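# Fully open incubator outer door and inner glass door

## Task

Swing the incubator's outer door and then the glass door inside it fully open so that both stay open without the robot holding them. It fails if any flask reaches the floor, if either door is slammed open or shut, or if the robot tips over or is left leaning. At the end the gripper must have released everything and the robot must have backed away.

## Robot and tools

ROBOT. A simulated Hello Robot Stretch 4 with a single arm: an omni-wheel base, a lift that slides up a mast, an arm that telescopes straight forward, a three-joint wrist and a two-finger gripper. It stands about 1.6 m tall. The base rim lies within 0.23 m of the base origin.

FRAMES. Base frame: origin on the floor below the base centre, x ahead, y to the left, z up. hand_pose is reported in this frame and marks a point between the open fingertips. With all wrist joints at zero its axes line up with the base frame. Treat the printed value as approximate. The odometry frame is where the base frame was when the scene began.

TOOLS.
execute_actions: arguments "actions" (a list holding one action, or empty to just read state and images) and "cameras" (names from head_camera, head_left_camera, head_right_camera, wrist_camera, or "all"; omitted or null gives all, [] gives none). An action holds "base", "joints" or both, plus optional "pace" and "contact_limits". Alternatively it holds only {"end_of_arm": "enable_torque"}, which revives wrist or gripper motors that shut off. The motions in one action start together but may finish at different times.
- "base": exactly one key per action, each a relative move from where the base last measured itself. translate_m: metres, -2 to 2, positive forward, no turning. strafe_m: metres, -2 to 2, positive to the left. rotate_rad: radians, -3.2 to 3.2, positive counter-clockwise seen from above.
- "joints": absolute targets keyed by name (not offsets). lift_m 0 to 1.2 m. arm_m 0 to 0.55 m extension. wrist_yaw_rad -1.134 to 4.276 (0 ahead, positive left, 3.14 folded back, above 3.4 the arm may obstruct). wrist_pitch_rad -1.117 to 4.259 (0 level, 1.57 pointing down). wrist_roll_rad -1.117 to 4.259 (0 keeps fingers level; positive turns clockwise viewed from behind). gripper_m -0.038 to 0.141, the fingertip gap in metres; negative squeezes the tips together. A joint target past its range is clipped and reported; any other bad value or unknown key rejects the whole call and nothing moves.
- "pace": "slow", "default", "fast" or "max". Base top speeds are 0.1/0.3/0.4/0.6 m/s and 1/2/3/4 rad/s respectively, reduced when the lift is above 0.2 m (down to 0.3 m/s and 1 rad/s at full height).
- "contact_limits": only arm_m, 0 (gentlest) to 0.75 (firmest), default 0.5; the arm stops when it pushes harder than this.
A joint or base left out of an action may still be driving toward an earlier target without the status showing it. If a result reports a stop, later motion calls in the same reply are skipped.

wait: "seconds" from 0 to 10. Commands nothing new; returns the same state and images.

zoom_image: "camera" and "region" [x0, y0, x1, y1] in pixels from the image's top-left, at most 504 by 504, taken from that camera's latest full image.

finished_scene: "scene", the current scene's number. Irreversible; the result states success and may give the next task.

RESULTS. base_status and joint_status: "done" (for the base this only means the wheels turned the commanded amount), "off_target" (stopped short, may still be pushing), "contact_stop_at_<key>" (hit something; that part goes slack), "limit_stop_at_<name>", "time_out", "torque_fault". on_its_own lists uncommanded behaviour; its "held at" is the held target, not the actual position. lidar_m: 12 distances in metres for 30-degree sectors, first straight ahead then counter-clockwise (4th left, 7th behind, 10th right); "-" means nothing seen or closer than 0.25 m. It misses glass, thin legs and much behind the robot. wrist_depth_mm: a 7x7 grid of depths, 100 to 2000 mm, read from the top left; clear objects are omitted, the robot's own body is included. base_odometry comes from wheel rotation, so slipping shows as travel; if turned_by_wheels and turned_by_imu disagree by more than about 0.1 rad, suspect a collision or slip. base_tilt in degrees (forward and right positive) has a fixed bias of up to about 1.5. motor_effort is a percent of maximum, with the peak during the last action in brackets; an effort at rest that is outside normal suggests a load or a push. For the wheel motors, positive means turning right. The "pictures" line gives the order of the images.

CAMERAS. head_camera sits atop the mast and looks forward and down; turn the base to look elsewhere. head_left_camera and head_right_camera are fisheyes aimed more steeply and show the base and arm. wrist_camera looks along the fingers, with the tips near the bottom of the image.

GRIPPING. Command a gap smaller than the object to grasp it; a smaller gap squeezes harder and pulls the object inward. Neither the reading nor "done" proves a grasp; a firm one shows as a change in gripper effort. If the fingertips jam on a surface below, raise the lift.

CAUTIONS. Open the doors smoothly; slamming either one fails the task. Keep flasks from falling. Over 6 degrees of lean triggers limit_stop_at_tilt and slackens the lift, arm and wheels; steady pushing or pulling with the gripper held high or a high contact limit can tip the robot. Do not drive or turn with over 1 kg held and arm_m above 0.2. Wrist motors fault if overloaded or shoved against something; send enable_torque to recover. limit_stop_at_own_body may occur with the wrist pitched up and rolled; move away from the body to clear it. A sensible first step to unfold: lift_m 0.4 with wrist_yaw_rad 0. The scene keeps running while you compose replies, and loose objects can occasionally get nudged. Finish with both doors standing open by themselves, the gripper released and the robot withdrawn.

Each tool is called after "Request:" as a command line: name --argument value for each argument, lists and objects as JSON in quotes; but a table of rows of numbers goes row by row, as --pt "numbers of a row", without its own name.

## Session

Request:
execute_actions --actions '[]'

Scene clock: 0.00 s.
base_odometry: x=+0.000 y=+0.000 heading=+0.000 (m, m, rad; odometry frame)
turned_by_wheels: +0.000 (rad since the last result)
turned_by_imu: +0.000 (rad since the last result)
base_tilt: forward=+0.0 right=-0.1 (deg)
lidar_m: 1.13 1.23 1.73 2.87 3.04 1.96 1.93 2.54 1.10 1.05 1.14 1.17
base_status: not commanded
joint_positions: lift_m=+0.173 arm_m=-0.002 wrist_yaw_rad=+3.194 wrist_pitch_rad=-0.017 wrist_roll_rad=-0.005 gripper_m=+0.057
joint_status: not commanded
motor_effort: lift_m=+19 arm_m=+0 wrist_yaw_rad=-2 wrist_pitch_rad=-7 wrist_roll_rad=+0 gripper_m=-5 wheel_0=+0 wheel_1=+0 wheel_2=+0 (%)
hand_pose: x=-0.1233 y=+0.0723 z=+0.3566 quat_wxyz=(-0.026, +0.009, -0.002, +1.000) (m; base frame)
wrist_depth_mm: - 138 224 - - - - / - 108 136 - 1921 1921 - / - 108 136 - 1983 1863 - / - 119 143 - 1863 1921 - / 141 - - - - - - / 208 1430 199 1281 194 1229 1182 / 206 904 854 139 878 788 842
pictures: head_camera, head_left_camera, head_right_camera, wrist_camera
Images, in order (width x height): head_camera 420x560, head_left_camera 420x672, head_right_camera 420x672, wrist_camera 616x392.

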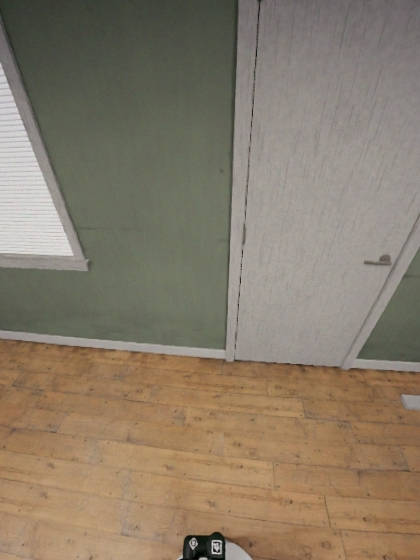

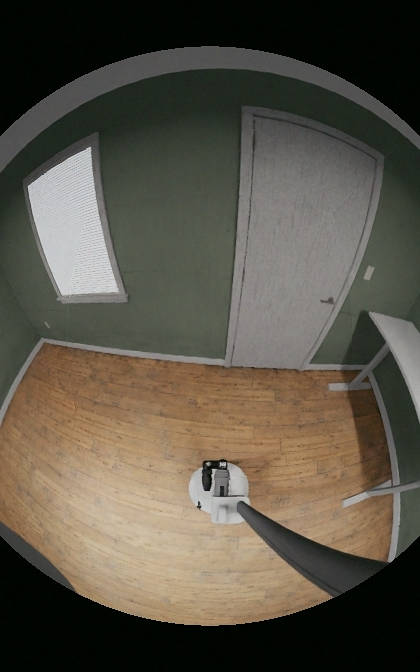

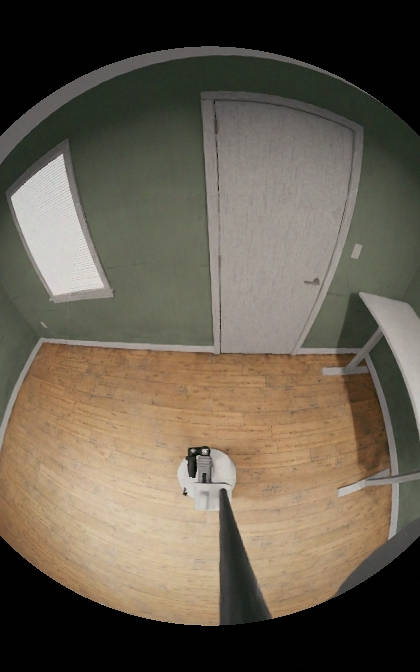

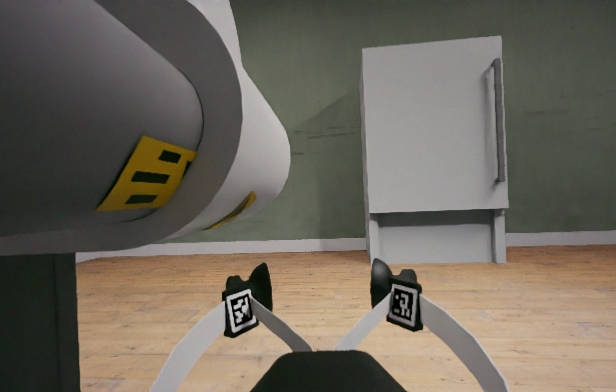

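The wrist camera sees the incubator behind.

Request:
execute_actions --actions '[{"base":{"rotate_rad":3.14},"joints":{"lift_m":0.19}}]'

Scene clock: 3.40 s.
base_odometry: x=+0.000 y=+0.000 heading=+3.140 (m, m, rad; odometry frame)
turned_by_wheels: +3.140 (rad since the last result)
turned_by_imu: +3.121 (rad since the last result)
base_tilt: forward=+0.0 right=-0.2 (deg)
lidar_m: 1.89 2.53 1.10 1.10 1.17 1.18 1.16 1.24 1.75 2.83 3.00 1.92
base_status: done
joint_positions: lift_m=+0.190 arm_m=-0.002 wrist_yaw_rad=+3.194 wrist_pitch_rad=-0.017 wrist_roll_rad=-0.005 gripper_m=+0.057
joint_status: all done
motor_effort: lift_m=+22(23) arm_m=+0(0) wrist_yaw_rad=-2(2) wrist_pitch_rad=-6(7) wrist_roll_rad=-1(1) gripper_m=-4(3) wheel_0=+0(6) wheel_1=+1(3) wheel_2=+1(7) (%)
hand_pose: x=-0.1232 y=+0.0723 z=+0.3729 quat_wxyz=(-0.026, +0.009, -0.002, +1.000) (m; base frame)
wrist_depth_mm: - 137 223 1281 1229 1182 1182 / - 108 136 1308 1229 1182 1182 / - 108 136 1255 1229 1182 1160 / - 119 143 1255 1229 1205 1182 / 141 1336 1308 1281 1255 1205 1160 / 208 1366 198 1255 195 1205 1160 / 207 960 891 138 891 820 878
pictures: head_camera, head_left_camera, head_right_camera, wrist_camera
Images, in order (width x height): head_camera 420x560, head_left_camera 420x672, head_right_camera 420x672, wrist_camera 616x392.

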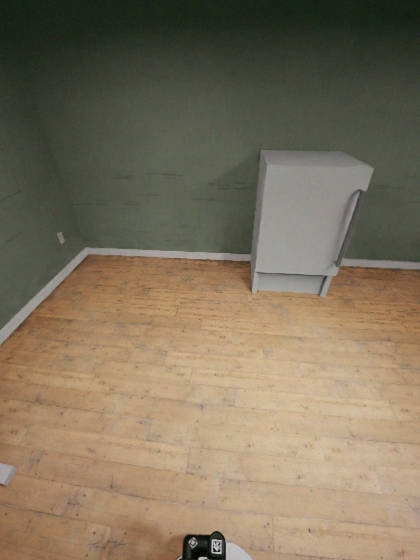

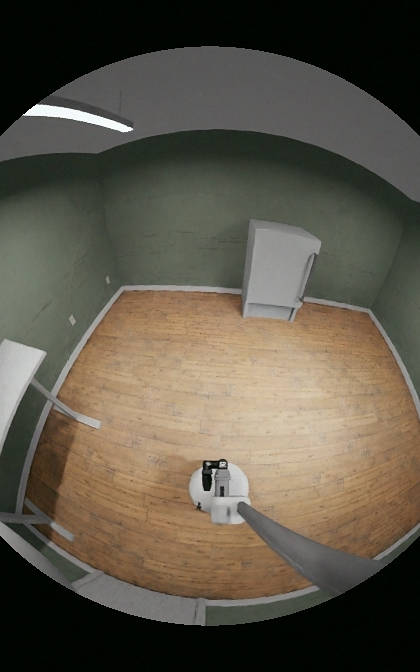

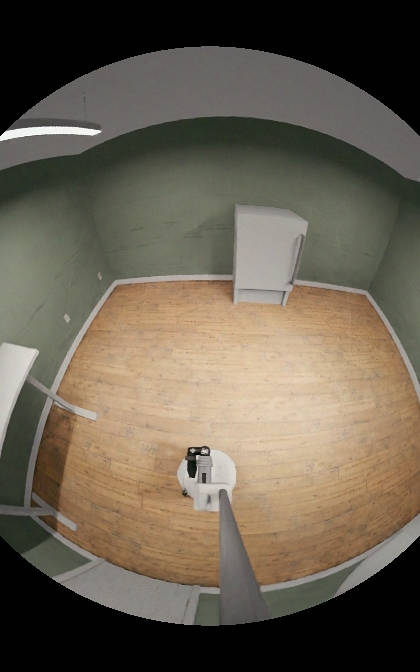

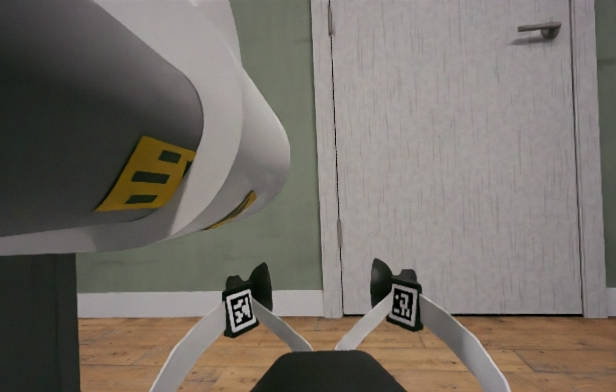

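Request:
execute_actions --actions '[{"base":{"strafe_m":-1.0},"joints":{"lift_m":0.6,"wrist_yaw_rad":0,"gripper_m":0.12}}]'

Request:
execute_actions --actions '[{"base":{"translate_m":0.8}}]'

Scene clock: 8.93 s.
base_odometry: x=+0.001 y=+1.000 heading=+3.140 (m, m, rad; odometry frame)
turned_by_wheels: +0.000 (rad since the last result)
turned_by_imu: -0.001 (rad since the last result)
base_tilt: forward=+0.0 right=-0.1 (deg)
lidar_m: 1.78 1.94 2.96 2.10 1.68 1.28 1.20 1.24 1.86 1.82 1.94 2.52
base_status: done
joint_positions: lift_m=+0.600 arm_m=-0.002 wrist_yaw_rad=+0.000 wrist_pitch_rad=-0.017 wrist_roll_rad=-0.005 gripper_m=+0.120
joint_status: all done
motor_effort: lift_m=+23(23) arm_m=+0(0) wrist_yaw_rad=-3(10) wrist_pitch_rad=-5(5) wrist_roll_rad=+0(1) gripper_m=-2(5) wheel_0=-1(8) wheel_1=+0(7) wheel_2=+0(0) (%)
hand_pose: x=+0.4578 y=-0.0873 z=+0.7829 quat_wxyz=(+1.000, -0.003, -0.009, +0.000) (m; base frame)
wrist_depth_mm: - - - - - - - / - - - - - - - / - - 1618 - - - - / - - 1661 - - - - / - - 1661 - - - - / - - 202 - - - - / 1921 1756 1756 138 1708 1576 1661
pictures: head_camera, head_left_camera, head_right_camera, wrist_camera
Images, in order (width x height): head_camera 420x560, head_left_camera 420x672, head_right_camera 420x672, wrist_camera 616x392.

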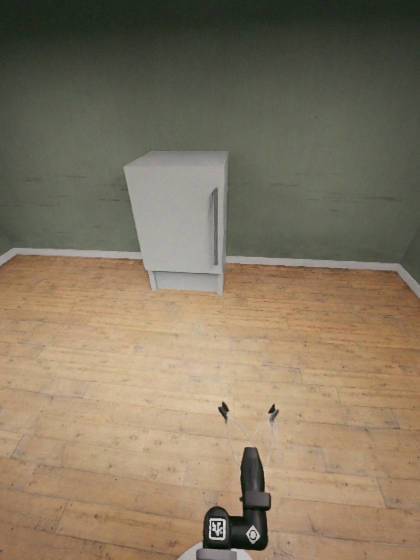

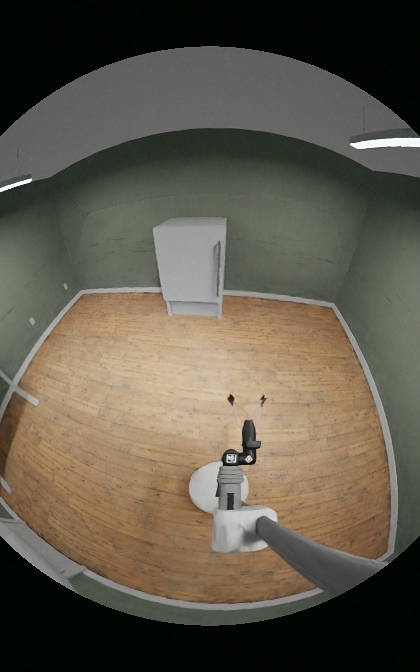

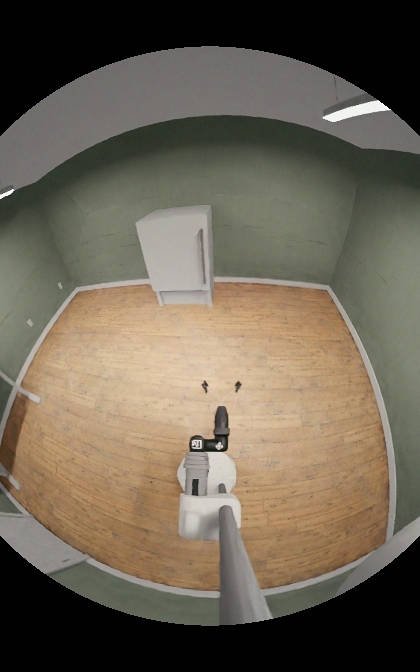

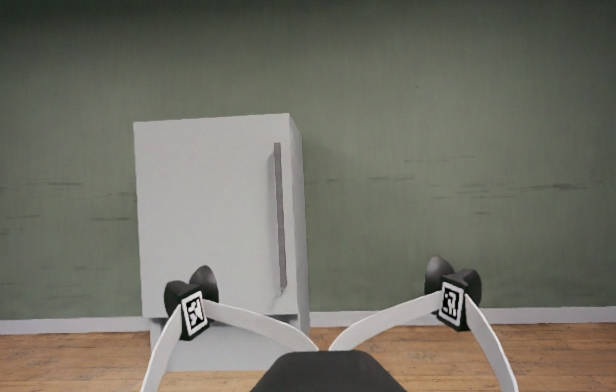

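Scene clock: 13.10 s.
base_odometry: x=-0.799 y=+1.001 heading=+3.140 (m, m, rad; odometry frame)
turned_by_wheels: +0.000 (rad since the last result)
turned_by_imu: -0.002 (rad since the last result)
base_tilt: forward=+0.1 right=-0.1 (deg)
lidar_m: 0.97 1.07 2.57 2.12 2.18 2.13 2.03 2.12 1.92 1.86 1.96 1.74
base_status: done
joint_positions: lift_m=+0.600 arm_m=-0.002 wrist_yaw_rad=+0.000 wrist_pitch_rad=-0.017 wrist_roll_rad=-0.005 gripper_m=+0.120
joint_status: not commanded
motor_effort: lift_m=+23(23) arm_m=+0(0) wrist_yaw_rad=-2(2) wrist_pitch_rad=-7(7) wrist_roll_rad=+0(1) gripper_m=-1(2) wheel_0=+2(3) wheel_1=+1(5) wheel_2=+0(9) (%)
hand_pose: x=+0.4578 y=-0.0874 z=+0.7829 quat_wxyz=(+1.000, -0.003, -0.009, +0.000) (m; base frame)
wrist_depth_mm: 1576 1499 1464 1430 1430 1366 1366 / 854 831 820 1464 1464 1430 1366 / 842 820 831 1430 1430 1430 1397 / 842 842 820 1430 1430 1397 1430 / 842 831 809 1499 1464 1430 1397 / 842 831 202 1464 1430 1430 1464 / 866 831 820 138 1464 1499 1397
pictures: head_camera, head_left_camera, head_right_camera, wrist_camera
Images, in order (width x height): head_camera 420x560, head_left_camera 420x672, head_right_camera 420x672, wrist_camera 616x392.

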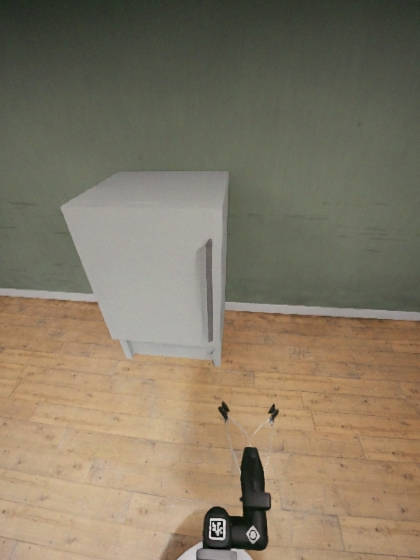

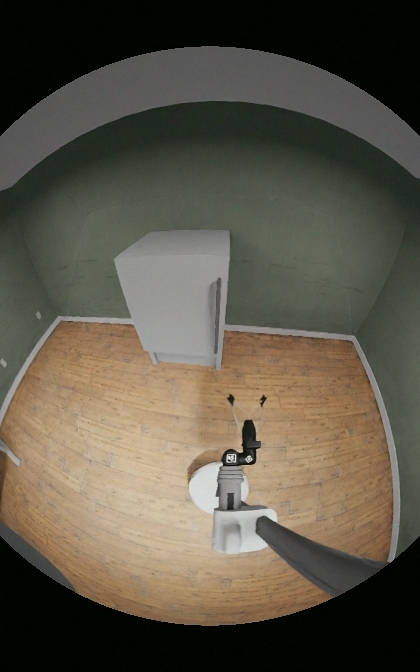

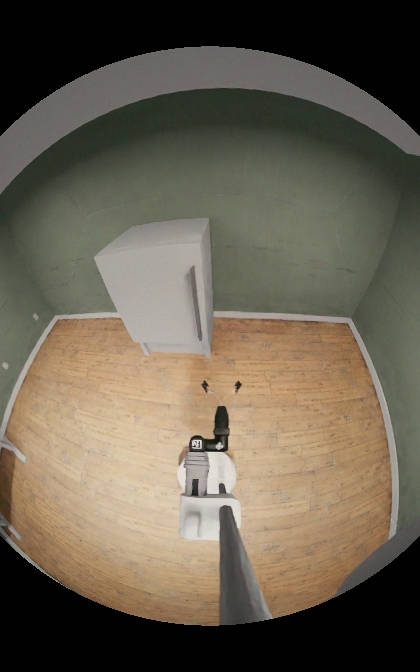

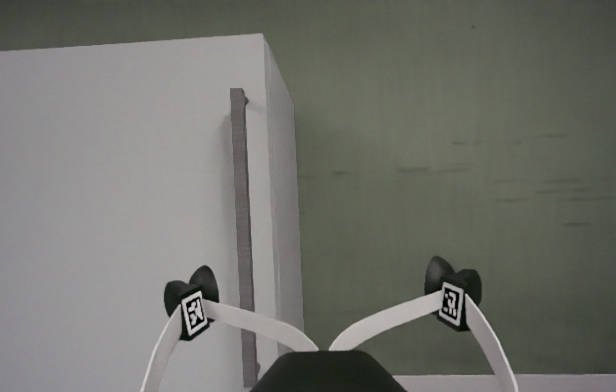

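Request:
execute_actions --actions '[{"base":{"strafe_m":0.14}}]' --cameras '[]'

Request:
execute_actions --actions '[{"base":{"translate_m":0.3}}]' --cameras '["head_camera","wrist_camera"]'

Scene clock: 15.63 s.
base_odometry: x=-0.799 y=+0.861 heading=+3.140 (m, m, rad; odometry frame)
turned_by_wheels: +0.000 (rad since the last result)
turned_by_imu: +0.001 (rad since the last result)
base_tilt: forward=+0.1 right=+0.0 (deg)
lidar_m: 0.96 1.08 2.58 1.98 2.03 2.11 2.03 2.13 2.06 2.01 2.13 1.75
base_status: done
joint_positions: lift_m=+0.600 arm_m=-0.002 wrist_yaw_rad=+0.000 wrist_pitch_rad=-0.017 wrist_roll_rad=-0.005 gripper_m=+0.120
joint_status: not commanded
motor_effort: lift_m=+23(23) arm_m=+0(0) wrist_yaw_rad=-2(2) wrist_pitch_rad=-6(7) wrist_roll_rad=-1(1) gripper_m=-1(0) wheel_0=+0(7) wheel_1=-1(8) wheel_2=-1(0) (%)
hand_pose: x=+0.4578 y=-0.0874 z=+0.7829 quat_wxyz=(+1.000, -0.003, -0.009, +0.000) (m; base frame)
wrist_depth_mm: 1576 1537 1499 1464 1430 1430 1397 / 842 842 831 820 1464 1397 1430 / 854 842 842 798 1464 1464 1397 / 842 854 820 820 1430 1464 1430 / 866 842 831 820 1464 1430 1397 / 854 854 203 809 1464 1430 1464 / 878 842 842 138 1430 1430 1397
pictures: none
No camera images: the call's "cameras" was empty. Leave "cameras" out to get every camera's image.

Scene clock: 18.10 s.
base_odometry: x=-1.099 y=+0.861 heading=+3.140 (m, m, rad; odometry frame)
turned_by_wheels: +0.000 (rad since the last result)
turned_by_imu: +0.000 (rad since the last result)
base_tilt: forward=-0.1 right=-0.1 (deg)
lidar_m: 0.67 0.77 2.09 2.30 2.05 2.39 2.32 2.45 2.09 2.03 1.90 1.42
base_status: done
joint_positions: lift_m=+0.600 arm_m=-0.002 wrist_yaw_rad=+0.000 wrist_pitch_rad=-0.017 wrist_roll_rad=-0.005 gripper_m=+0.120
joint_status: not commanded
motor_effort: lift_m=+23(23) arm_m=+0(1) wrist_yaw_rad=-2(2) wrist_pitch_rad=-6(6) wrist_roll_rad=-1(1) gripper_m=-1(2) wheel_0=+2(5) wheel_1=+0(5) wheel_2=+0(9) (%)
hand_pose: x=+0.4578 y=-0.0874 z=+0.7829 quat_wxyz=(+1.000, -0.003, -0.009, +0.000) (m; base frame)
wrist_depth_mm: 539 530 521 517 1160 1160 1118 / 539 530 525 512 1182 1138 1118 / 544 530 525 517 1160 1138 1118 / 544 535 530 517 1182 1138 1138 / 544 539 530 512 1160 1138 1118 / 539 535 202 517 1138 1118 1138 / 544 539 525 138 1138 1138 1118
pictures: head_camera, wrist_camera
Images, in order (width x height): head_camera 420x560, wrist_camera 616x392.

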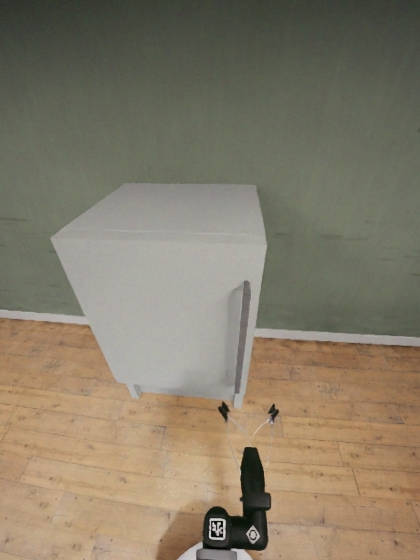

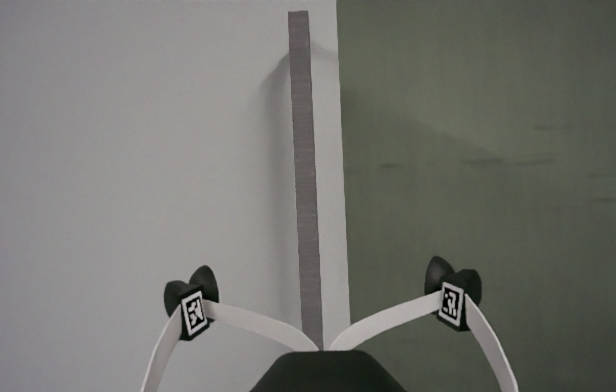

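Request:
execute_actions --actions '[{"base":{"strafe_m":0.015},"joints":{"arm_m":0.2}}]' --cameras '["head_camera","wrist_camera"]'

Scene clock: 20.43 s.
base_odometry: x=-1.099 y=+0.846 heading=+3.140 (m, m, rad; odometry frame)
turned_by_wheels: +0.000 (rad since the last result)
turned_by_imu: +0.001 (rad since the last result)
base_tilt: forward=-0.1 right=+0.0 (deg)
lidar_m: 0.65 0.77 2.11 2.29 2.03 2.42 2.33 2.46 2.10 2.05 1.91 1.44
base_status: done
joint_positions: lift_m=+0.600 arm_m=+0.199 wrist_yaw_rad=+0.000 wrist_pitch_rad=-0.017 wrist_roll_rad=-0.005 gripper_m=+0.120
joint_status: all done
motor_effort: lift_m=+23(23) arm_m=+7(9) wrist_yaw_rad=-2(3) wrist_pitch_rad=-5(5) wrist_roll_rad=-1(0) gripper_m=-2(2) wheel_0=+0(7) wheel_1=+0(7) wheel_2=-1(1) (%)
hand_pose: x=+0.6581 y=-0.0874 z=+0.7829 quat_wxyz=(+1.000, -0.003, -0.009, +0.000) (m; base frame)
wrist_depth_mm: 330 327 322 315 960 960 946 / 334 329 324 315 976 946 931 / 332 327 322 315 960 946 946 / 336 330 324 319 960 960 946 / 334 329 325 319 976 960 931 / 336 330 202 317 315 946 931 / 336 330 325 138 976 976 946
pictures: head_camera, wrist_camera
Images, in order (width x height): head_camera 420x560, wrist_camera 616x392.

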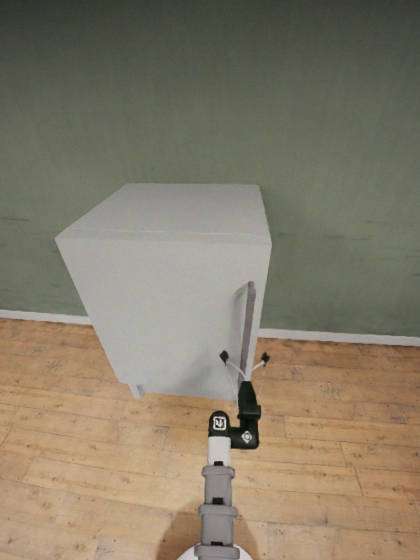

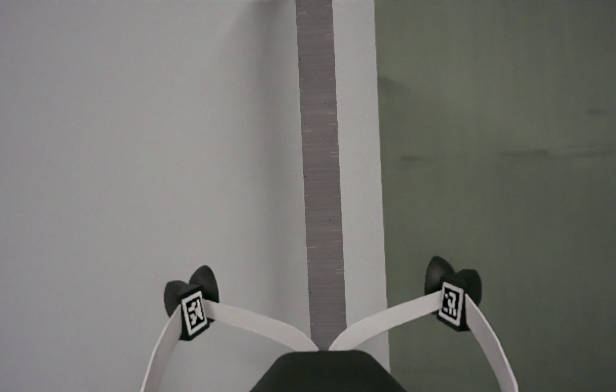

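Request:
execute_actions --actions '[{"joints":{"arm_m":0.27},"contact_limits":{"arm_m":0.2}}]' --cameras '[]'

Request:
execute_actions --actions '[{"joints":{"gripper_m":-0.02}}]' --cameras '["wrist_camera"]'

Request:
execute_actions --actions '[{"base":{"translate_m":-0.12},"pace":"slow"}]' --cameras '["head_camera","wrist_camera"]'

Scene clock: 22.20 s.
base_odometry: x=-1.099 y=+0.846 heading=+3.140 (m, m, rad; odometry frame)
turned_by_wheels: +0.000 (rad since the last result)
turned_by_imu: +0.001 (rad since the last result)
base_tilt: forward=+0.0 right=-0.1 (deg)
lidar_m: 0.66 0.77 2.08 2.31 2.03 2.40 2.34 2.45 2.10 2.04 1.92 1.43
base_status: not commanded
joint_positions: lift_m=+0.600 arm_m=+0.269 wrist_yaw_rad=+0.000 wrist_pitch_rad=-0.017 wrist_roll_rad=-0.005 gripper_m=+0.120
joint_status: all done
motor_effort: lift_m=+23(23) arm_m=+7(7) wrist_yaw_rad=-2(2) wrist_pitch_rad=-5(6) wrist_roll_rad=+0(0) gripper_m=-1(2) wheel_0=+0(0) wheel_1=+0(0) wheel_2=-1(1) (%)
contact_limits: arm_m 0.2
hand_pose: x=+0.7280 y=-0.0874 z=+0.7829 quat_wxyz=(+1.000, -0.003, -0.009, +0.000) (m; base frame)
wrist_depth_mm: 259 255 252 179 891 878 878 / 262 258 252 179 246 891 891 / 260 257 254 179 248 891 878 / 260 257 253 180 248 891 878 / 260 257 254 179 248 904 878 / 262 257 202 179 246 891 878 / 263 258 254 138 247 878 878
pictures: none
No camera images: the call's "cameras" was empty. Leave "cameras" out to get every camera's image.

Scene clock: 24.40 s.
base_odometry: x=-1.099 y=+0.847 heading=+3.140 (m, m, rad; odometry frame)
turned_by_wheels: +0.000 (rad since the last result)
turned_by_imu: +0.001 (rad since the last result)
base_tilt: forward=+0.0 right=+0.0 (deg)
lidar_m: 0.65 0.76 2.12 2.30 2.03 2.40 2.32 2.45 2.11 2.04 1.90 1.45
base_status: not commanded
joint_positions: lift_m=+0.600 arm_m=+0.270 wrist_yaw_rad=+0.000 wrist_pitch_rad=-0.017 wrist_roll_rad=-0.005 gripper_m=-0.020
joint_status: all done
motor_effort: lift_m=+23(23) arm_m=+0(7) wrist_yaw_rad=-2(15) wrist_pitch_rad=-6(9) wrist_roll_rad=+0(0) gripper_m=-16(24) wheel_0=+0(4) wheel_1=+1(2) wheel_2=-3(4) (%)
hand_pose: x=+0.7293 y=-0.0874 z=+0.7828 quat_wxyz=(+1.000, -0.003, -0.009, +0.000) (m; base frame)
wrist_depth_mm: 251 247 241 168 235 891 878 / 252 246 242 168 235 891 866 / 252 247 243 168 235 891 866 / 253 248 244 168 236 891 854 / 253 248 244 168 236 891 878 / 253 248 244 168 180 891 878 / 253 248 243 134 235 878 891
pictures: wrist_camera
Images, in order (width x height): wrist_camera 616x392.

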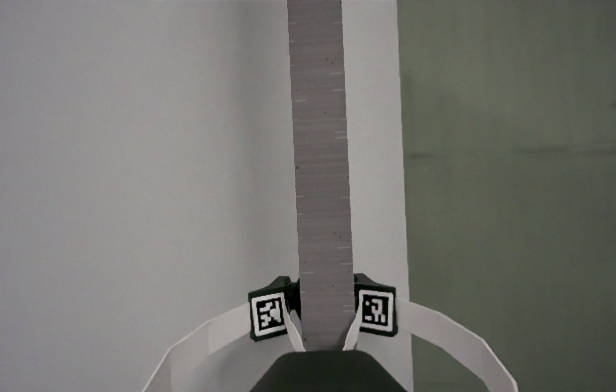

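Scene clock: 26.90 s.
base_odometry: x=-0.979 y=+0.846 heading=-3.140 (m, m, rad; odometry frame)
turned_by_wheels: +0.003 (rad since the last result)
turned_by_imu: +0.007 (rad since the last result)
base_tilt: forward=+0.1 right=-0.1 (deg)
lidar_m: 0.65 0.83 2.31 1.98 2.02 2.28 2.21 2.32 2.08 2.04 2.05 1.55
base_status: done
joint_positions: lift_m=+0.600 arm_m=+0.270 wrist_yaw_rad=+0.028 wrist_pitch_rad=-0.017 wrist_roll_rad=-0.005 gripper_m=-0.020
joint_status: not commanded
on_its_own: wrist_yaw_rad is at rest, and its effort (-82) is outside its rest range (-13 to +13)
motor_effort: lift_m=+23(23) arm_m=+0(0) wrist_yaw_rad=-82(83) wrist_pitch_rad=-8(7) wrist_roll_rad=+0(0) gripper_m=-17(18) wheel_0=+17(16) wheel_1=+6(6) wheel_2=+18(17) (%)
hand_pose: x=+0.7317 y=-0.0792 z=+0.7829 quat_wxyz=(+1.000, -0.002, -0.009, +0.014) (m; base frame)
wrist_depth_mm: 303 273 251 167 223 946 946 / 303 277 253 165 224 976 960 / 307 276 253 166 223 976 946 / 307 277 252 166 224 976 946 / 307 279 255 167 223 976 960 / 309 281 184 165 186 991 960 / 309 282 254 127 219 976 976
pictures: head_camera, wrist_camera
Images, in order (width x height): head_camera 420x560, wrist_camera 616x392.

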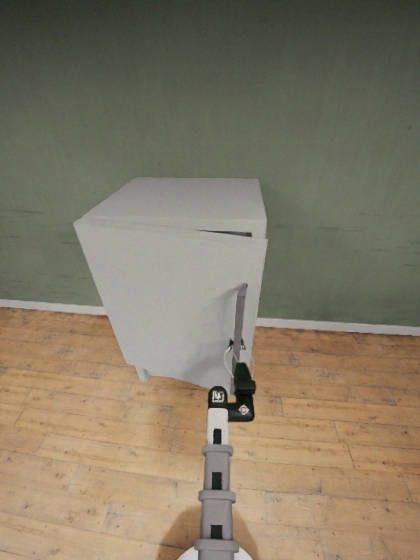

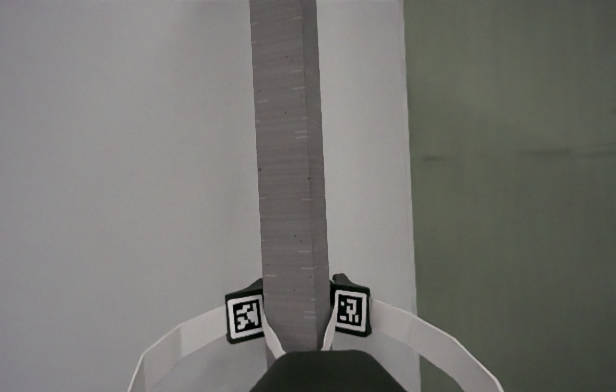

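Request:
execute_actions --actions '[{"base":{"strafe_m":0.10},"joints":{"wrist_yaw_rad":-0.25,"arm_m":0.28},"pace":"slow"}]' --cameras '[]'

Request:
execute_actions --actions '[{"base":{"strafe_m":0.12},"joints":{"wrist_yaw_rad":-0.5,"arm_m":0.21},"pace":"slow"}]' --cameras '["head_camera","wrist_camera"]'

Scene clock: 30.73 s.
base_odometry: x=-0.978 y=+0.746 heading=-3.141 (m, m, rad; odometry frame)
turned_by_wheels: -0.001 (rad since the last result)
turned_by_imu: +0.008 (rad since the last result)
base_tilt: forward=+0.0 right=-0.1 (deg)
lidar_m: 0.64 0.86 2.32 1.98 1.90 2.28 2.20 2.32 2.19 2.14 2.03 0.71
base_status: done
joint_positions: lift_m=+0.600 arm_m=+0.279 wrist_yaw_rad=-0.259 wrist_pitch_rad=-0.017 wrist_roll_rad=-0.005 gripper_m=-0.020
joint_status: all done
on_its_own: wrist_yaw_rad is at rest, and its effort (+25) is outside its rest range (-13 to +13)
motor_effort: lift_m=+23(23) arm_m=+4(1) wrist_yaw_rad=+25(95) wrist_pitch_rad=-7(7) wrist_roll_rad=+0(0) gripper_m=-14(19) wheel_0=-8(19) wheel_1=-1(13) wheel_2=-6(19) (%)
hand_pose: x=+0.7066 y=-0.1585 z=+0.7829 quat_wxyz=(+0.992, -0.004, -0.008, -0.129) (m; base frame)
wrist_depth_mm: 246 242 239 167 235 1160 1255 / 246 242 239 167 236 1160 1281 / 245 243 239 168 236 1182 1229 / 244 243 240 167 236 1182 1229 / 246 243 241 168 236 1160 1255 / 247 243 242 168 178 1160 1229 / 247 245 240 153 236 1138 1229
pictures: none
No camera images: the call's "cameras" was empty. Leave "cameras" out to get every camera's image.

Scene clock: 33.07 s.
base_odometry: x=-0.978 y=+0.627 heading=+3.141 (m, m, rad; odometry frame)
turned_by_wheels: -0.001 (rad since the last result)
turned_by_imu: +0.002 (rad since the last result)
base_tilt: forward=+0.0 right=+0.0 (deg)
lidar_m: 0.64 0.86 2.36 1.84 1.81 2.27 2.21 2.30 2.31 2.25 2.03 0.54
base_status: done
joint_positions: lift_m=+0.600 arm_m=+0.211 wrist_yaw_rad=-0.515 wrist_pitch_rad=-0.017 wrist_roll_rad=-0.005 gripper_m=-0.020
joint_status: all done
on_its_own: wrist_yaw_rad is at rest, and its effort (+40) is outside its rest range (-13 to +13)
motor_effort: lift_m=+23(23) arm_m=-5(11) wrist_yaw_rad=+40(88) wrist_pitch_rad=-7(7) wrist_roll_rad=-1(1) gripper_m=-14(19) wheel_0=-9(12) wheel_1=-1(11) wheel_2=-9(17) (%)
hand_pose: x=+0.5899 y=-0.2181 z=+0.7828 quat_wxyz=(+0.967, -0.005, -0.008, -0.254) (m; base frame)
wrist_depth_mm: 236 236 236 167 236 1661 1921 / 236 236 236 168 237 1661 1983 / 236 236 237 167 238 1661 1863 / 236 237 236 237 238 1661 1863 / 236 237 237 238 239 1708 1863 / 236 236 237 180 178 1661 1863 / 237 237 236 168 240 1537 1661
pictures: head_camera, wrist_camera
Images, in order (width x height): head_camera 420x560, wrist_camera 616x392.

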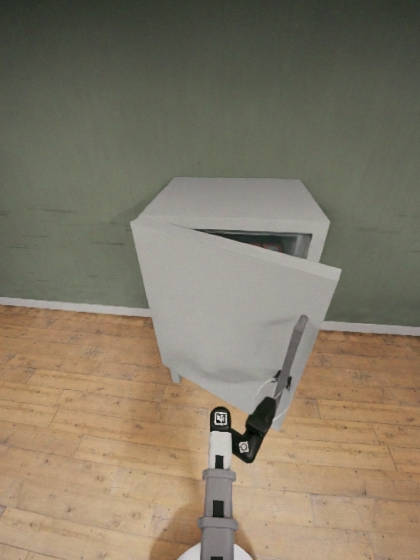

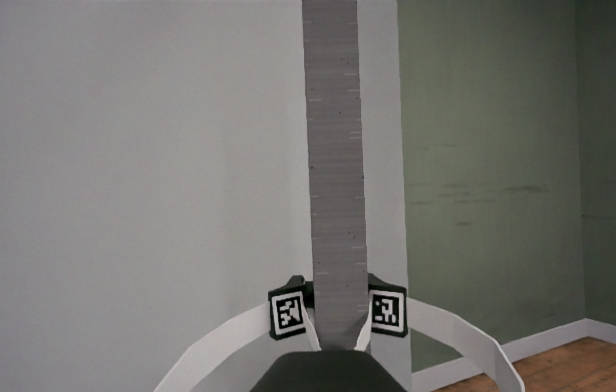

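Request:
execute_actions --actions '[{"base":{"strafe_m":0.05},"joints":{"wrist_yaw_rad":-0.63,"arm_m":0.18},"pace":"slow"}]' --cameras '[]'

Request:
execute_actions --actions '[{"base":{"strafe_m":0.06},"joints":{"wrist_yaw_rad":-0.75,"arm_m":0.16},"pace":"slow"}]' --cameras '[]'

Request:
execute_actions --actions '[{"base":{"strafe_m":0.07},"joints":{"wrist_yaw_rad":-0.87,"arm_m":0.155},"pace":"slow"}]' --cameras '[]'

Request:
execute_actions --actions '[{"base":{"strafe_m":0.08},"joints":{"wrist_yaw_rad":-1.0,"arm_m":0.155},"pace":"slow"}]' --cameras '["head_camera","wrist_camera"]'

Scene clock: 35.57 s.
base_odometry: x=-0.978 y=+0.577 heading=+3.140 (m, m, rad; odometry frame)
turned_by_wheels: +0.000 (rad since the last result)
turned_by_imu: +0.001 (rad since the last result)
base_tilt: forward=-0.1 right=-0.2 (deg)
lidar_m: 0.60 0.89 2.36 1.81 1.74 2.26 2.19 2.32 2.38 2.31 2.02 0.51
base_status: done
joint_positions: lift_m=+0.600 arm_m=+0.181 wrist_yaw_rad=-0.634 wrist_pitch_rad=-0.017 wrist_roll_rad=-0.005 gripper_m=-0.020
joint_status: all done
motor_effort: lift_m=+23(23) arm_m=-7(9) wrist_yaw_rad=+10(38) wrist_pitch_rad=-6(6) wrist_roll_rad=-1(1) gripper_m=-16(17) wheel_0=-5(12) wheel_1=+1(8) wheel_2=-2(8) (%)
hand_pose: x=+0.5326 y=-0.2414 z=+0.7828 quat_wxyz=(+0.950, -0.005, -0.007, -0.312) (m; base frame)
wrist_depth_mm: 235 236 237 170 1661 - 1921 / 235 236 238 170 1661 - 1983 / 235 237 237 171 1661 - 1921 / 236 236 238 171 1661 - 1983 / 235 236 239 171 1708 - 1921 / 236 236 238 171 183 - 1983 / 236 236 239 137 1499 1499 1661
pictures: none
No camera images: the call's "cameras" was empty. Leave "cameras" out to get every camera's image.

Scene clock: 37.30 s.
base_odometry: x=-0.978 y=+0.517 heading=+3.140 (m, m, rad; odometry frame)
turned_by_wheels: +0.000 (rad since the last result)
turned_by_imu: +0.001 (rad since the last result)
base_tilt: forward=+0.1 right=-0.2 (deg)
lidar_m: 0.59 1.64 2.36 1.78 1.70 2.23 2.19 2.32 2.42 2.36 2.05 0.46
base_status: done
joint_positions: lift_m=+0.600 arm_m=+0.161 wrist_yaw_rad=-0.754 wrist_pitch_rad=-0.017 wrist_roll_rad=-0.005 gripper_m=-0.020
joint_status: all done
motor_effort: lift_m=+23(23) arm_m=-7(12) wrist_yaw_rad=+9(61) wrist_pitch_rad=-9(7) wrist_roll_rad=-1(1) gripper_m=-16(16) wheel_0=-4(5) wheel_1=+1(7) wheel_2=-1(9) (%)
hand_pose: x=+0.4826 y=-0.2611 z=+0.7828 quat_wxyz=(+0.930, -0.005, -0.007, -0.368) (m; base frame)
wrist_depth_mm: 231 235 236 170 - - 1983 / 231 233 236 170 - - 1921 / 231 233 236 171 1983 - 1921 / 232 234 236 170 1921 - 1983 / 231 236 236 171 - - 1983 / 233 235 236 171 184 - 1921 / 232 234 237 137 1708 1537 1708
pictures: none
No camera images: the call's "cameras" was empty. Leave "cameras" out to get every camera's image.

Scene clock: 39.13 s.
base_odometry: x=-0.978 y=+0.447 heading=+3.139 (m, m, rad; odometry frame)
turned_by_wheels: -0.001 (rad since the last result)
turned_by_imu: +0.000 (rad since the last result)
base_tilt: forward=+0.1 right=+0.0 (deg)
lidar_m: 0.59 1.62 2.31 1.76 1.62 2.24 2.19 2.32 2.49 2.43 2.07 0.45
base_status: done
joint_positions: lift_m=+0.600 arm_m=+0.156 wrist_yaw_rad=-0.883 wrist_pitch_rad=-0.017 wrist_roll_rad=-0.005 gripper_m=-0.020
joint_status: all done
on_its_own: wrist_yaw_rad is at rest, and its effort (+36) is outside its rest range (-13 to +13)
motor_effort: lift_m=+23(23) arm_m=-5(9) wrist_yaw_rad=+36(59) wrist_pitch_rad=-5(8) wrist_roll_rad=-1(1) gripper_m=-15(16) wheel_0=-6(8) wheel_1=+0(7) wheel_2=-7(10) (%)
hand_pose: x=+0.4423 y=-0.2784 z=+0.7828 quat_wxyz=(+0.904, -0.006, -0.007, -0.427) (m; base frame)
wrist_depth_mm: 225 229 233 169 - - 1921 / 224 229 235 170 - - 1921 / 224 229 235 169 - - 1921 / 225 229 234 179 - - 1921 / 225 229 234 236 244 - 1921 / 225 229 233 180 180 - 1863 / 224 227 232 169 1537 1576 1618
pictures: none
No camera images: the call's "cameras" was empty. Leave "cameras" out to get every camera's image.

Scene clock: 41.07 s.
base_odometry: x=-0.978 y=+0.367 heading=+3.137 (m, m, rad; odometry frame)
turned_by_wheels: -0.002 (rad since the last result)
turned_by_imu: -0.002 (rad since the last result)
base_tilt: forward=+0.1 right=+0.0 (deg)
lidar_m: 0.60 1.64 2.25 1.76 1.53 2.17 2.18 2.29 2.58 2.52 2.08 0.41
base_status: done
joint_positions: lift_m=+0.600 arm_m=+0.155 wrist_yaw_rad=-1.023 wrist_pitch_rad=-0.017 wrist_roll_rad=-0.005 gripper_m=-0.020
joint_status: wrist_yaw_rad off_target (ended at -1.023, target -1.000); the others done
on_its_own: wrist_yaw_rad is at rest, and its effort (+64) is outside its rest range (-13 to +13)
motor_effort: lift_m=+23(23) arm_m=-2(3) wrist_yaw_rad=+64(62) wrist_pitch_rad=-6(8) wrist_roll_rad=-2(1) gripper_m=-15(16) wheel_0=-10(8) wheel_1=-1(5) wheel_2=-12(13) (%)
hand_pose: x=+0.4019 y=-0.2918 z=+0.7828 quat_wxyz=(+0.872, -0.006, -0.006, -0.489) (m; base frame)
wrist_depth_mm: 217 224 229 234 - - 1921 / 219 224 229 233 243 - - / 219 224 230 232 243 - 1983 / 219 224 229 234 243 - - / 219 224 231 234 243 - - / 219 225 229 182 177 - - / 220 225 193 141 1576 1499 1661
pictures: head_camera, wrist_camera
Images, in order (width x height): head_camera 420x560, wrist_camera 616x392.

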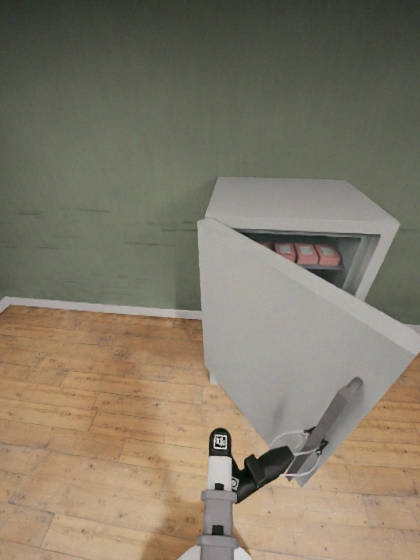

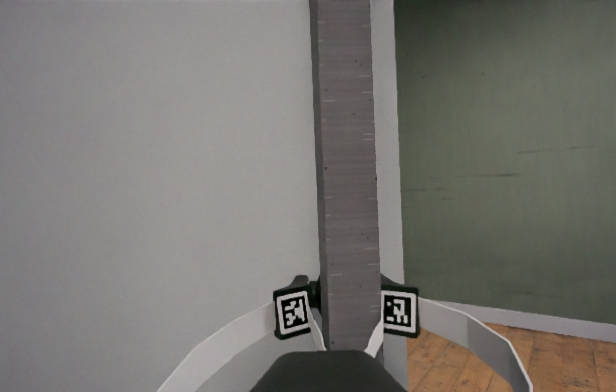

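Request:
execute_actions --actions '[{"joints":{"gripper_m":0.1,"wrist_yaw_rad":-1.03}}]' --cameras '[]'

Request:
execute_actions --actions '[{"base":{"strafe_m":0.13},"pace":"slow"}]' --cameras '["head_camera","head_right_camera"]'

Scene clock: 43.70 s.
base_odometry: x=-0.978 y=+0.367 heading=+3.138 (m, m, rad; odometry frame)
turned_by_wheels: +0.001 (rad since the last result)
turned_by_imu: +0.003 (rad since the last result)
base_tilt: forward=+0.0 right=-0.1 (deg)
lidar_m: 0.63 1.64 2.25 1.74 1.54 2.21 2.18 2.29 2.57 2.51 0.56 0.42
base_status: not commanded
joint_positions: lift_m=+0.600 arm_m=+0.155 wrist_yaw_rad=-1.031 wrist_pitch_rad=-0.017 wrist_roll_rad=-0.005 gripper_m=+0.100
joint_status: all done
motor_effort: lift_m=+23(23) arm_m=-2(2) wrist_yaw_rad=+1(62) wrist_pitch_rad=-6(7) wrist_roll_rad=-1(1) gripper_m=-1(16) wheel_0=-2(10) wheel_1=+1(1) wheel_2=-2(12) (%)
hand_pose: x=+0.3996 y=-0.2924 z=+0.7828 quat_wxyz=(+0.870, -0.006, -0.006, -0.493) (m; base frame)
wrist_depth_mm: 232 238 245 251 - - 1983 / 231 237 245 249 - - 1983 / 231 238 245 250 259 - 1921 / 233 238 245 250 259 - - / 232 238 244 250 257 - - / 232 238 196 250 189 - - / 231 237 245 137 1537 1576 1708
pictures: none
No camera images: the call's "cameras" was empty. Leave "cameras" out to get every camera's image.

Scene clock: 46.13 s.
base_odometry: x=-0.979 y=+0.237 heading=+3.138 (m, m, rad; odometry frame)
turned_by_wheels: +0.000 (rad since the last result)
turned_by_imu: +0.001 (rad since the last result)
base_tilt: forward=+0.1 right=-0.1 (deg)
lidar_m: 0.72 1.65 2.10 1.73 1.39 1.98 2.16 2.28 2.71 2.64 0.52 0.58
base_status: done
joint_positions: lift_m=+0.600 arm_m=+0.155 wrist_yaw_rad=-1.031 wrist_pitch_rad=-0.017 wrist_roll_rad=-0.005 gripper_m=+0.100
joint_status: not commanded
motor_effort: lift_m=+23(23) arm_m=-2(2) wrist_yaw_rad=+0(0) wrist_pitch_rad=-5(6) wrist_roll_rad=-1(1) gripper_m=-4(2) wheel_0=+0(4) wheel_1=+1(6) wheel_2=+0(2) (%)
hand_pose: x=+0.3997 y=-0.2923 z=+0.7828 quat_wxyz=(+0.870, -0.006, -0.006, -0.493) (m; base frame)
wrist_depth_mm: 325 334 345 355 362 - - / 325 334 345 355 362 - - / 324 334 345 351 312 - - / 325 332 343 353 362 - - / 324 336 343 355 362 - - / 325 334 200 355 212 - - / 325 334 343 135 307 1576 1618
pictures: head_camera, head_right_camera
Images, in order (width x height): head_camera 420x560, head_right_camera 420x672.

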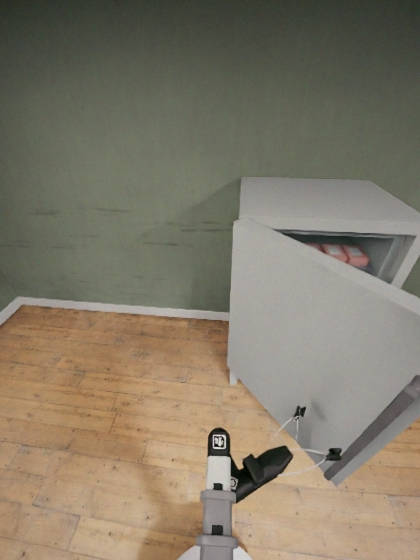

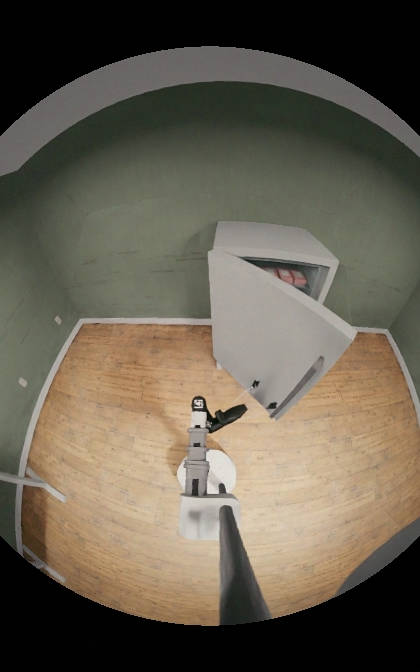

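Request:
execute_actions --actions '[{"base":{"translate_m":-0.35},"joints":{"arm_m":0.0}}]' --cameras '[]'

Request:
execute_actions --actions '[{"base":{"strafe_m":-0.8},"joints":{"wrist_yaw_rad":0.4,"gripper_m":0.0}}]' --cameras '[]'

Request:
execute_actions --actions '[{"base":{"translate_m":0.2},"joints":{"arm_m":0.2}}]'

Scene clock: 49.47 s.
base_odometry: x=-0.629 y=+0.236 heading=+3.138 (m, m, rad; odometry frame)
turned_by_wheels: +0.000 (rad since the last result)
turned_by_imu: +0.002 (rad since the last result)
base_tilt: forward=+0.0 right=-0.1 (deg)
lidar_m: 1.00 2.02 2.14 1.34 1.38 1.87 1.81 1.91 2.70 2.61 2.56 0.80
base_status: done
joint_positions: lift_m=+0.600 arm_m=+0.001 wrist_yaw_rad=-1.030 wrist_pitch_rad=-0.017 wrist_roll_rad=-0.005 gripper_m=+0.100
joint_status: all done
motor_effort: lift_m=+23(23) arm_m=-7(9) wrist_yaw_rad=-2(0) wrist_pitch_rad=-8(6) wrist_roll_rad=-1(1) gripper_m=-2(2) wheel_0=-1(5) wheel_1=+0(4) wheel_2=-2(8) (%)
hand_pose: x=+0.2457 y=-0.2923 z=+0.7828 quat_wxyz=(+0.870, -0.006, -0.006, -0.493) (m; base frame)
wrist_depth_mm: 621 634 - - - - - / 621 627 - - - - - / 615 634 - - - - - / 615 627 - - - - - / 615 627 - - - - - / 615 627 201 - 211 - - / 615 627 1863 135 1756 1618 1618
pictures: none
No camera images: the call's "cameras" was empty. Leave "cameras" out to get every camera's image.

Scene clock: 53.47 s.
base_odometry: x=-0.626 y=+1.036 heading=+3.138 (m, m, rad; odometry frame)
turned_by_wheels: +0.000 (rad since the last result)
turned_by_imu: +0.001 (rad since the last result)
base_tilt: forward=-0.2 right=+0.0 (deg)
lidar_m: 1.25 0.75 2.84 2.14 2.24 1.95 1.88 1.95 1.87 1.82 1.95 1.89
base_status: done
joint_positions: lift_m=+0.600 arm_m=+0.001 wrist_yaw_rad=+0.400 wrist_pitch_rad=-0.017 wrist_roll_rad=-0.005 gripper_m=+0.000
joint_status: all done
motor_effort: lift_m=+22(23) arm_m=-7(7) wrist_yaw_rad=+0(6) wrist_pitch_rad=-7(7) wrist_roll_rad=-1(1) gripper_m=-7(9) wheel_0=+0(10) wheel_1=+2(7) wheel_2=+0(2) (%)
hand_pose: x=+0.4719 y=+0.0317 z=+0.7829 quat_wxyz=(+0.980, -0.001, -0.009, +0.198) (m; base frame)
wrist_depth_mm: - - 574 1863 1618 1430 1281 / - - 1205 1160 1042 1464 1281 / - - 1308 1397 1138 1430 1281 / - - 1366 1464 1098 1397 1308 / - - 1336 1397 1138 1430 1308 / - - 574 193 187 1430 1366 / 1921 1808 569 142 991 1366 1336
pictures: none
No camera images: the call's "cameras" was empty. Leave "cameras" out to get every camera's image.

Scene clock: 55.53 s.
base_odometry: x=-0.826 y=+1.037 heading=+3.138 (m, m, rad; odometry frame)
turned_by_wheels: +0.000 (rad since the last result)
turned_by_imu: +0.000 (rad since the last result)
base_tilt: forward=+0.0 right=-0.2 (deg)
lidar_m: 1.03 0.57 2.54 2.13 2.23 2.14 2.08 2.21 1.88 1.84 1.96 1.68
base_status: done
joint_positions: lift_m=+0.600 arm_m=+0.199 wrist_yaw_rad=+0.400 wrist_pitch_rad=-0.017 wrist_roll_rad=-0.005 gripper_m=+0.000
joint_status: all done
motor_effort: lift_m=+22(22) arm_m=+7(7) wrist_yaw_rad=-2(1) wrist_pitch_rad=-8(7) wrist_roll_rad=+0(1) gripper_m=-7(7) wheel_0=+0(5) wheel_1=+0(4) wheel_2=+2(9) (%)
hand_pose: x=+0.6694 y=+0.0318 z=+0.7829 quat_wxyz=(+0.980, -0.001, -0.009, +0.199) (m; base frame)
wrist_depth_mm: 484 1708 798 691 654 1098 991 / 480 904 891 904 676 1078 991 / 469 891 1008 1060 676 1060 1008 / 459 891 1060 1255 668 1078 991 / 449 917 1025 1160 640 1078 976 / 445 917 931 193 186 1118 991 / 439 866 854 142 615 1042 1008
pictures: head_camera, head_left_camera, head_right_camera, wrist_camera
Images, in order (width x height): head_camera 420x560, head_left_camera 420x672, head_right_camera 420x672, wrist_camera 616x392.

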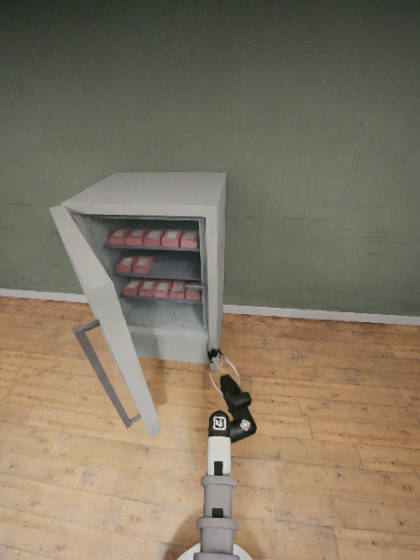

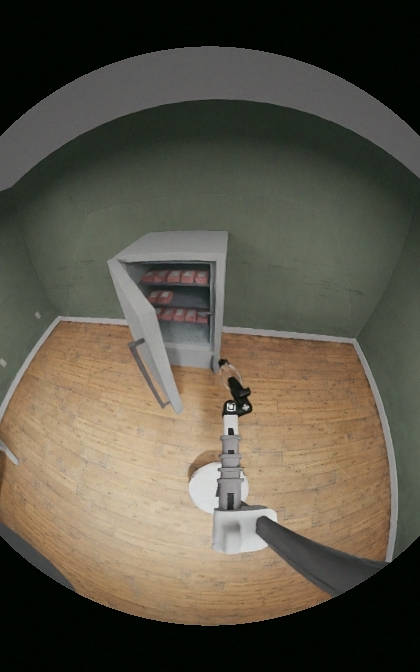

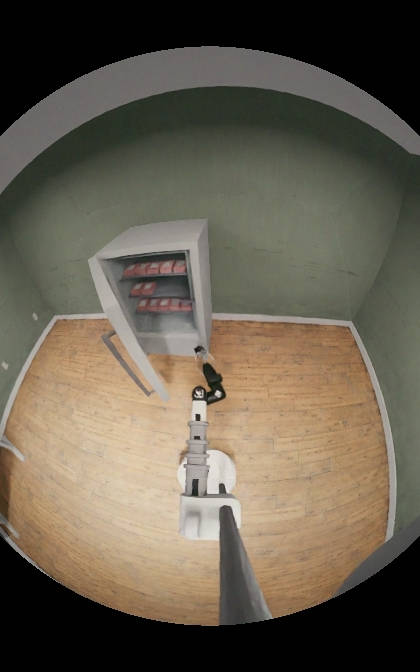

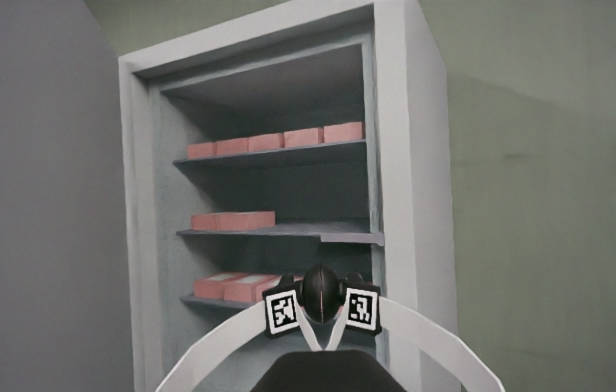

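Request:
execute_actions --actions '[{"base":{"strafe_m":0.45},"pace":"slow"}]' --cameras '["head_camera","head_left_camera"]'

Scene clock: 61.97 s.
base_odometry: x=-0.827 y=+0.587 heading=+3.138 (m, m, rad; odometry frame)
turned_by_wheels: +0.000 (rad since the last result)
turned_by_imu: +0.003 (rad since the last result)
base_tilt: forward=+0.1 right=-0.1 (deg)
lidar_m: 0.39 0.42 2.48 1.70 1.75 2.11 2.04 2.14 2.35 2.29 2.25 1.10
base_status: done
joint_positions: lift_m=+0.600 arm_m=+0.199 wrist_yaw_rad=+0.399 wrist_pitch_rad=-0.017 wrist_roll_rad=-0.005 gripper_m=+0.000
joint_status: not commanded
motor_effort: lift_m=+22(22) arm_m=+7(7) wrist_yaw_rad=+0(17) wrist_pitch_rad=-7(5) wrist_roll_rad=-1(1) gripper_m=-6(8) wheel_0=-2(8) wheel_1=+1(6) wheel_2=+0(2) (%)
hand_pose: x=+0.6694 y=+0.0316 z=+0.7829 quat_wxyz=(+0.980, -0.001, -0.009, +0.198) (m; base frame)
wrist_depth_mm: - 113 204 707 683 640 654 / - 116 197 750 931 960 866 / - 114 191 750 878 798 866 / - 112 186 750 1060 1025 904 / - 110 180 732 1060 976 931 / - 108 158 193 186 707 634 / - 107 155 142 917 831 831
pictures: head_camera, head_left_camera
Images, in order (width x height): head_camera 420x560, head_left_camera 420x672.

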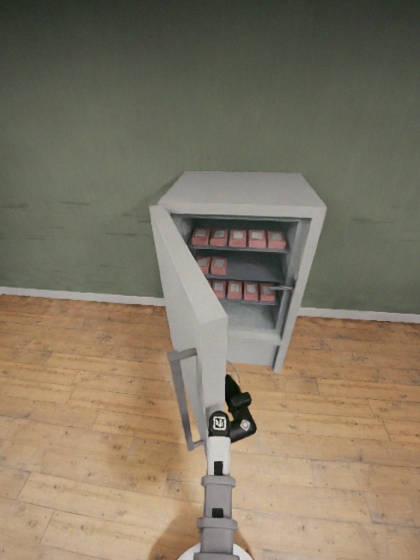

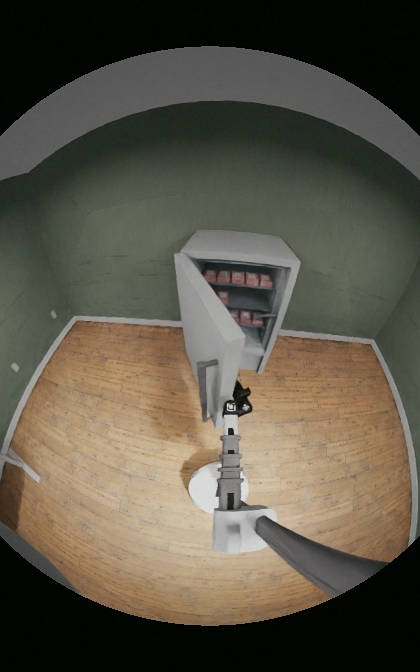

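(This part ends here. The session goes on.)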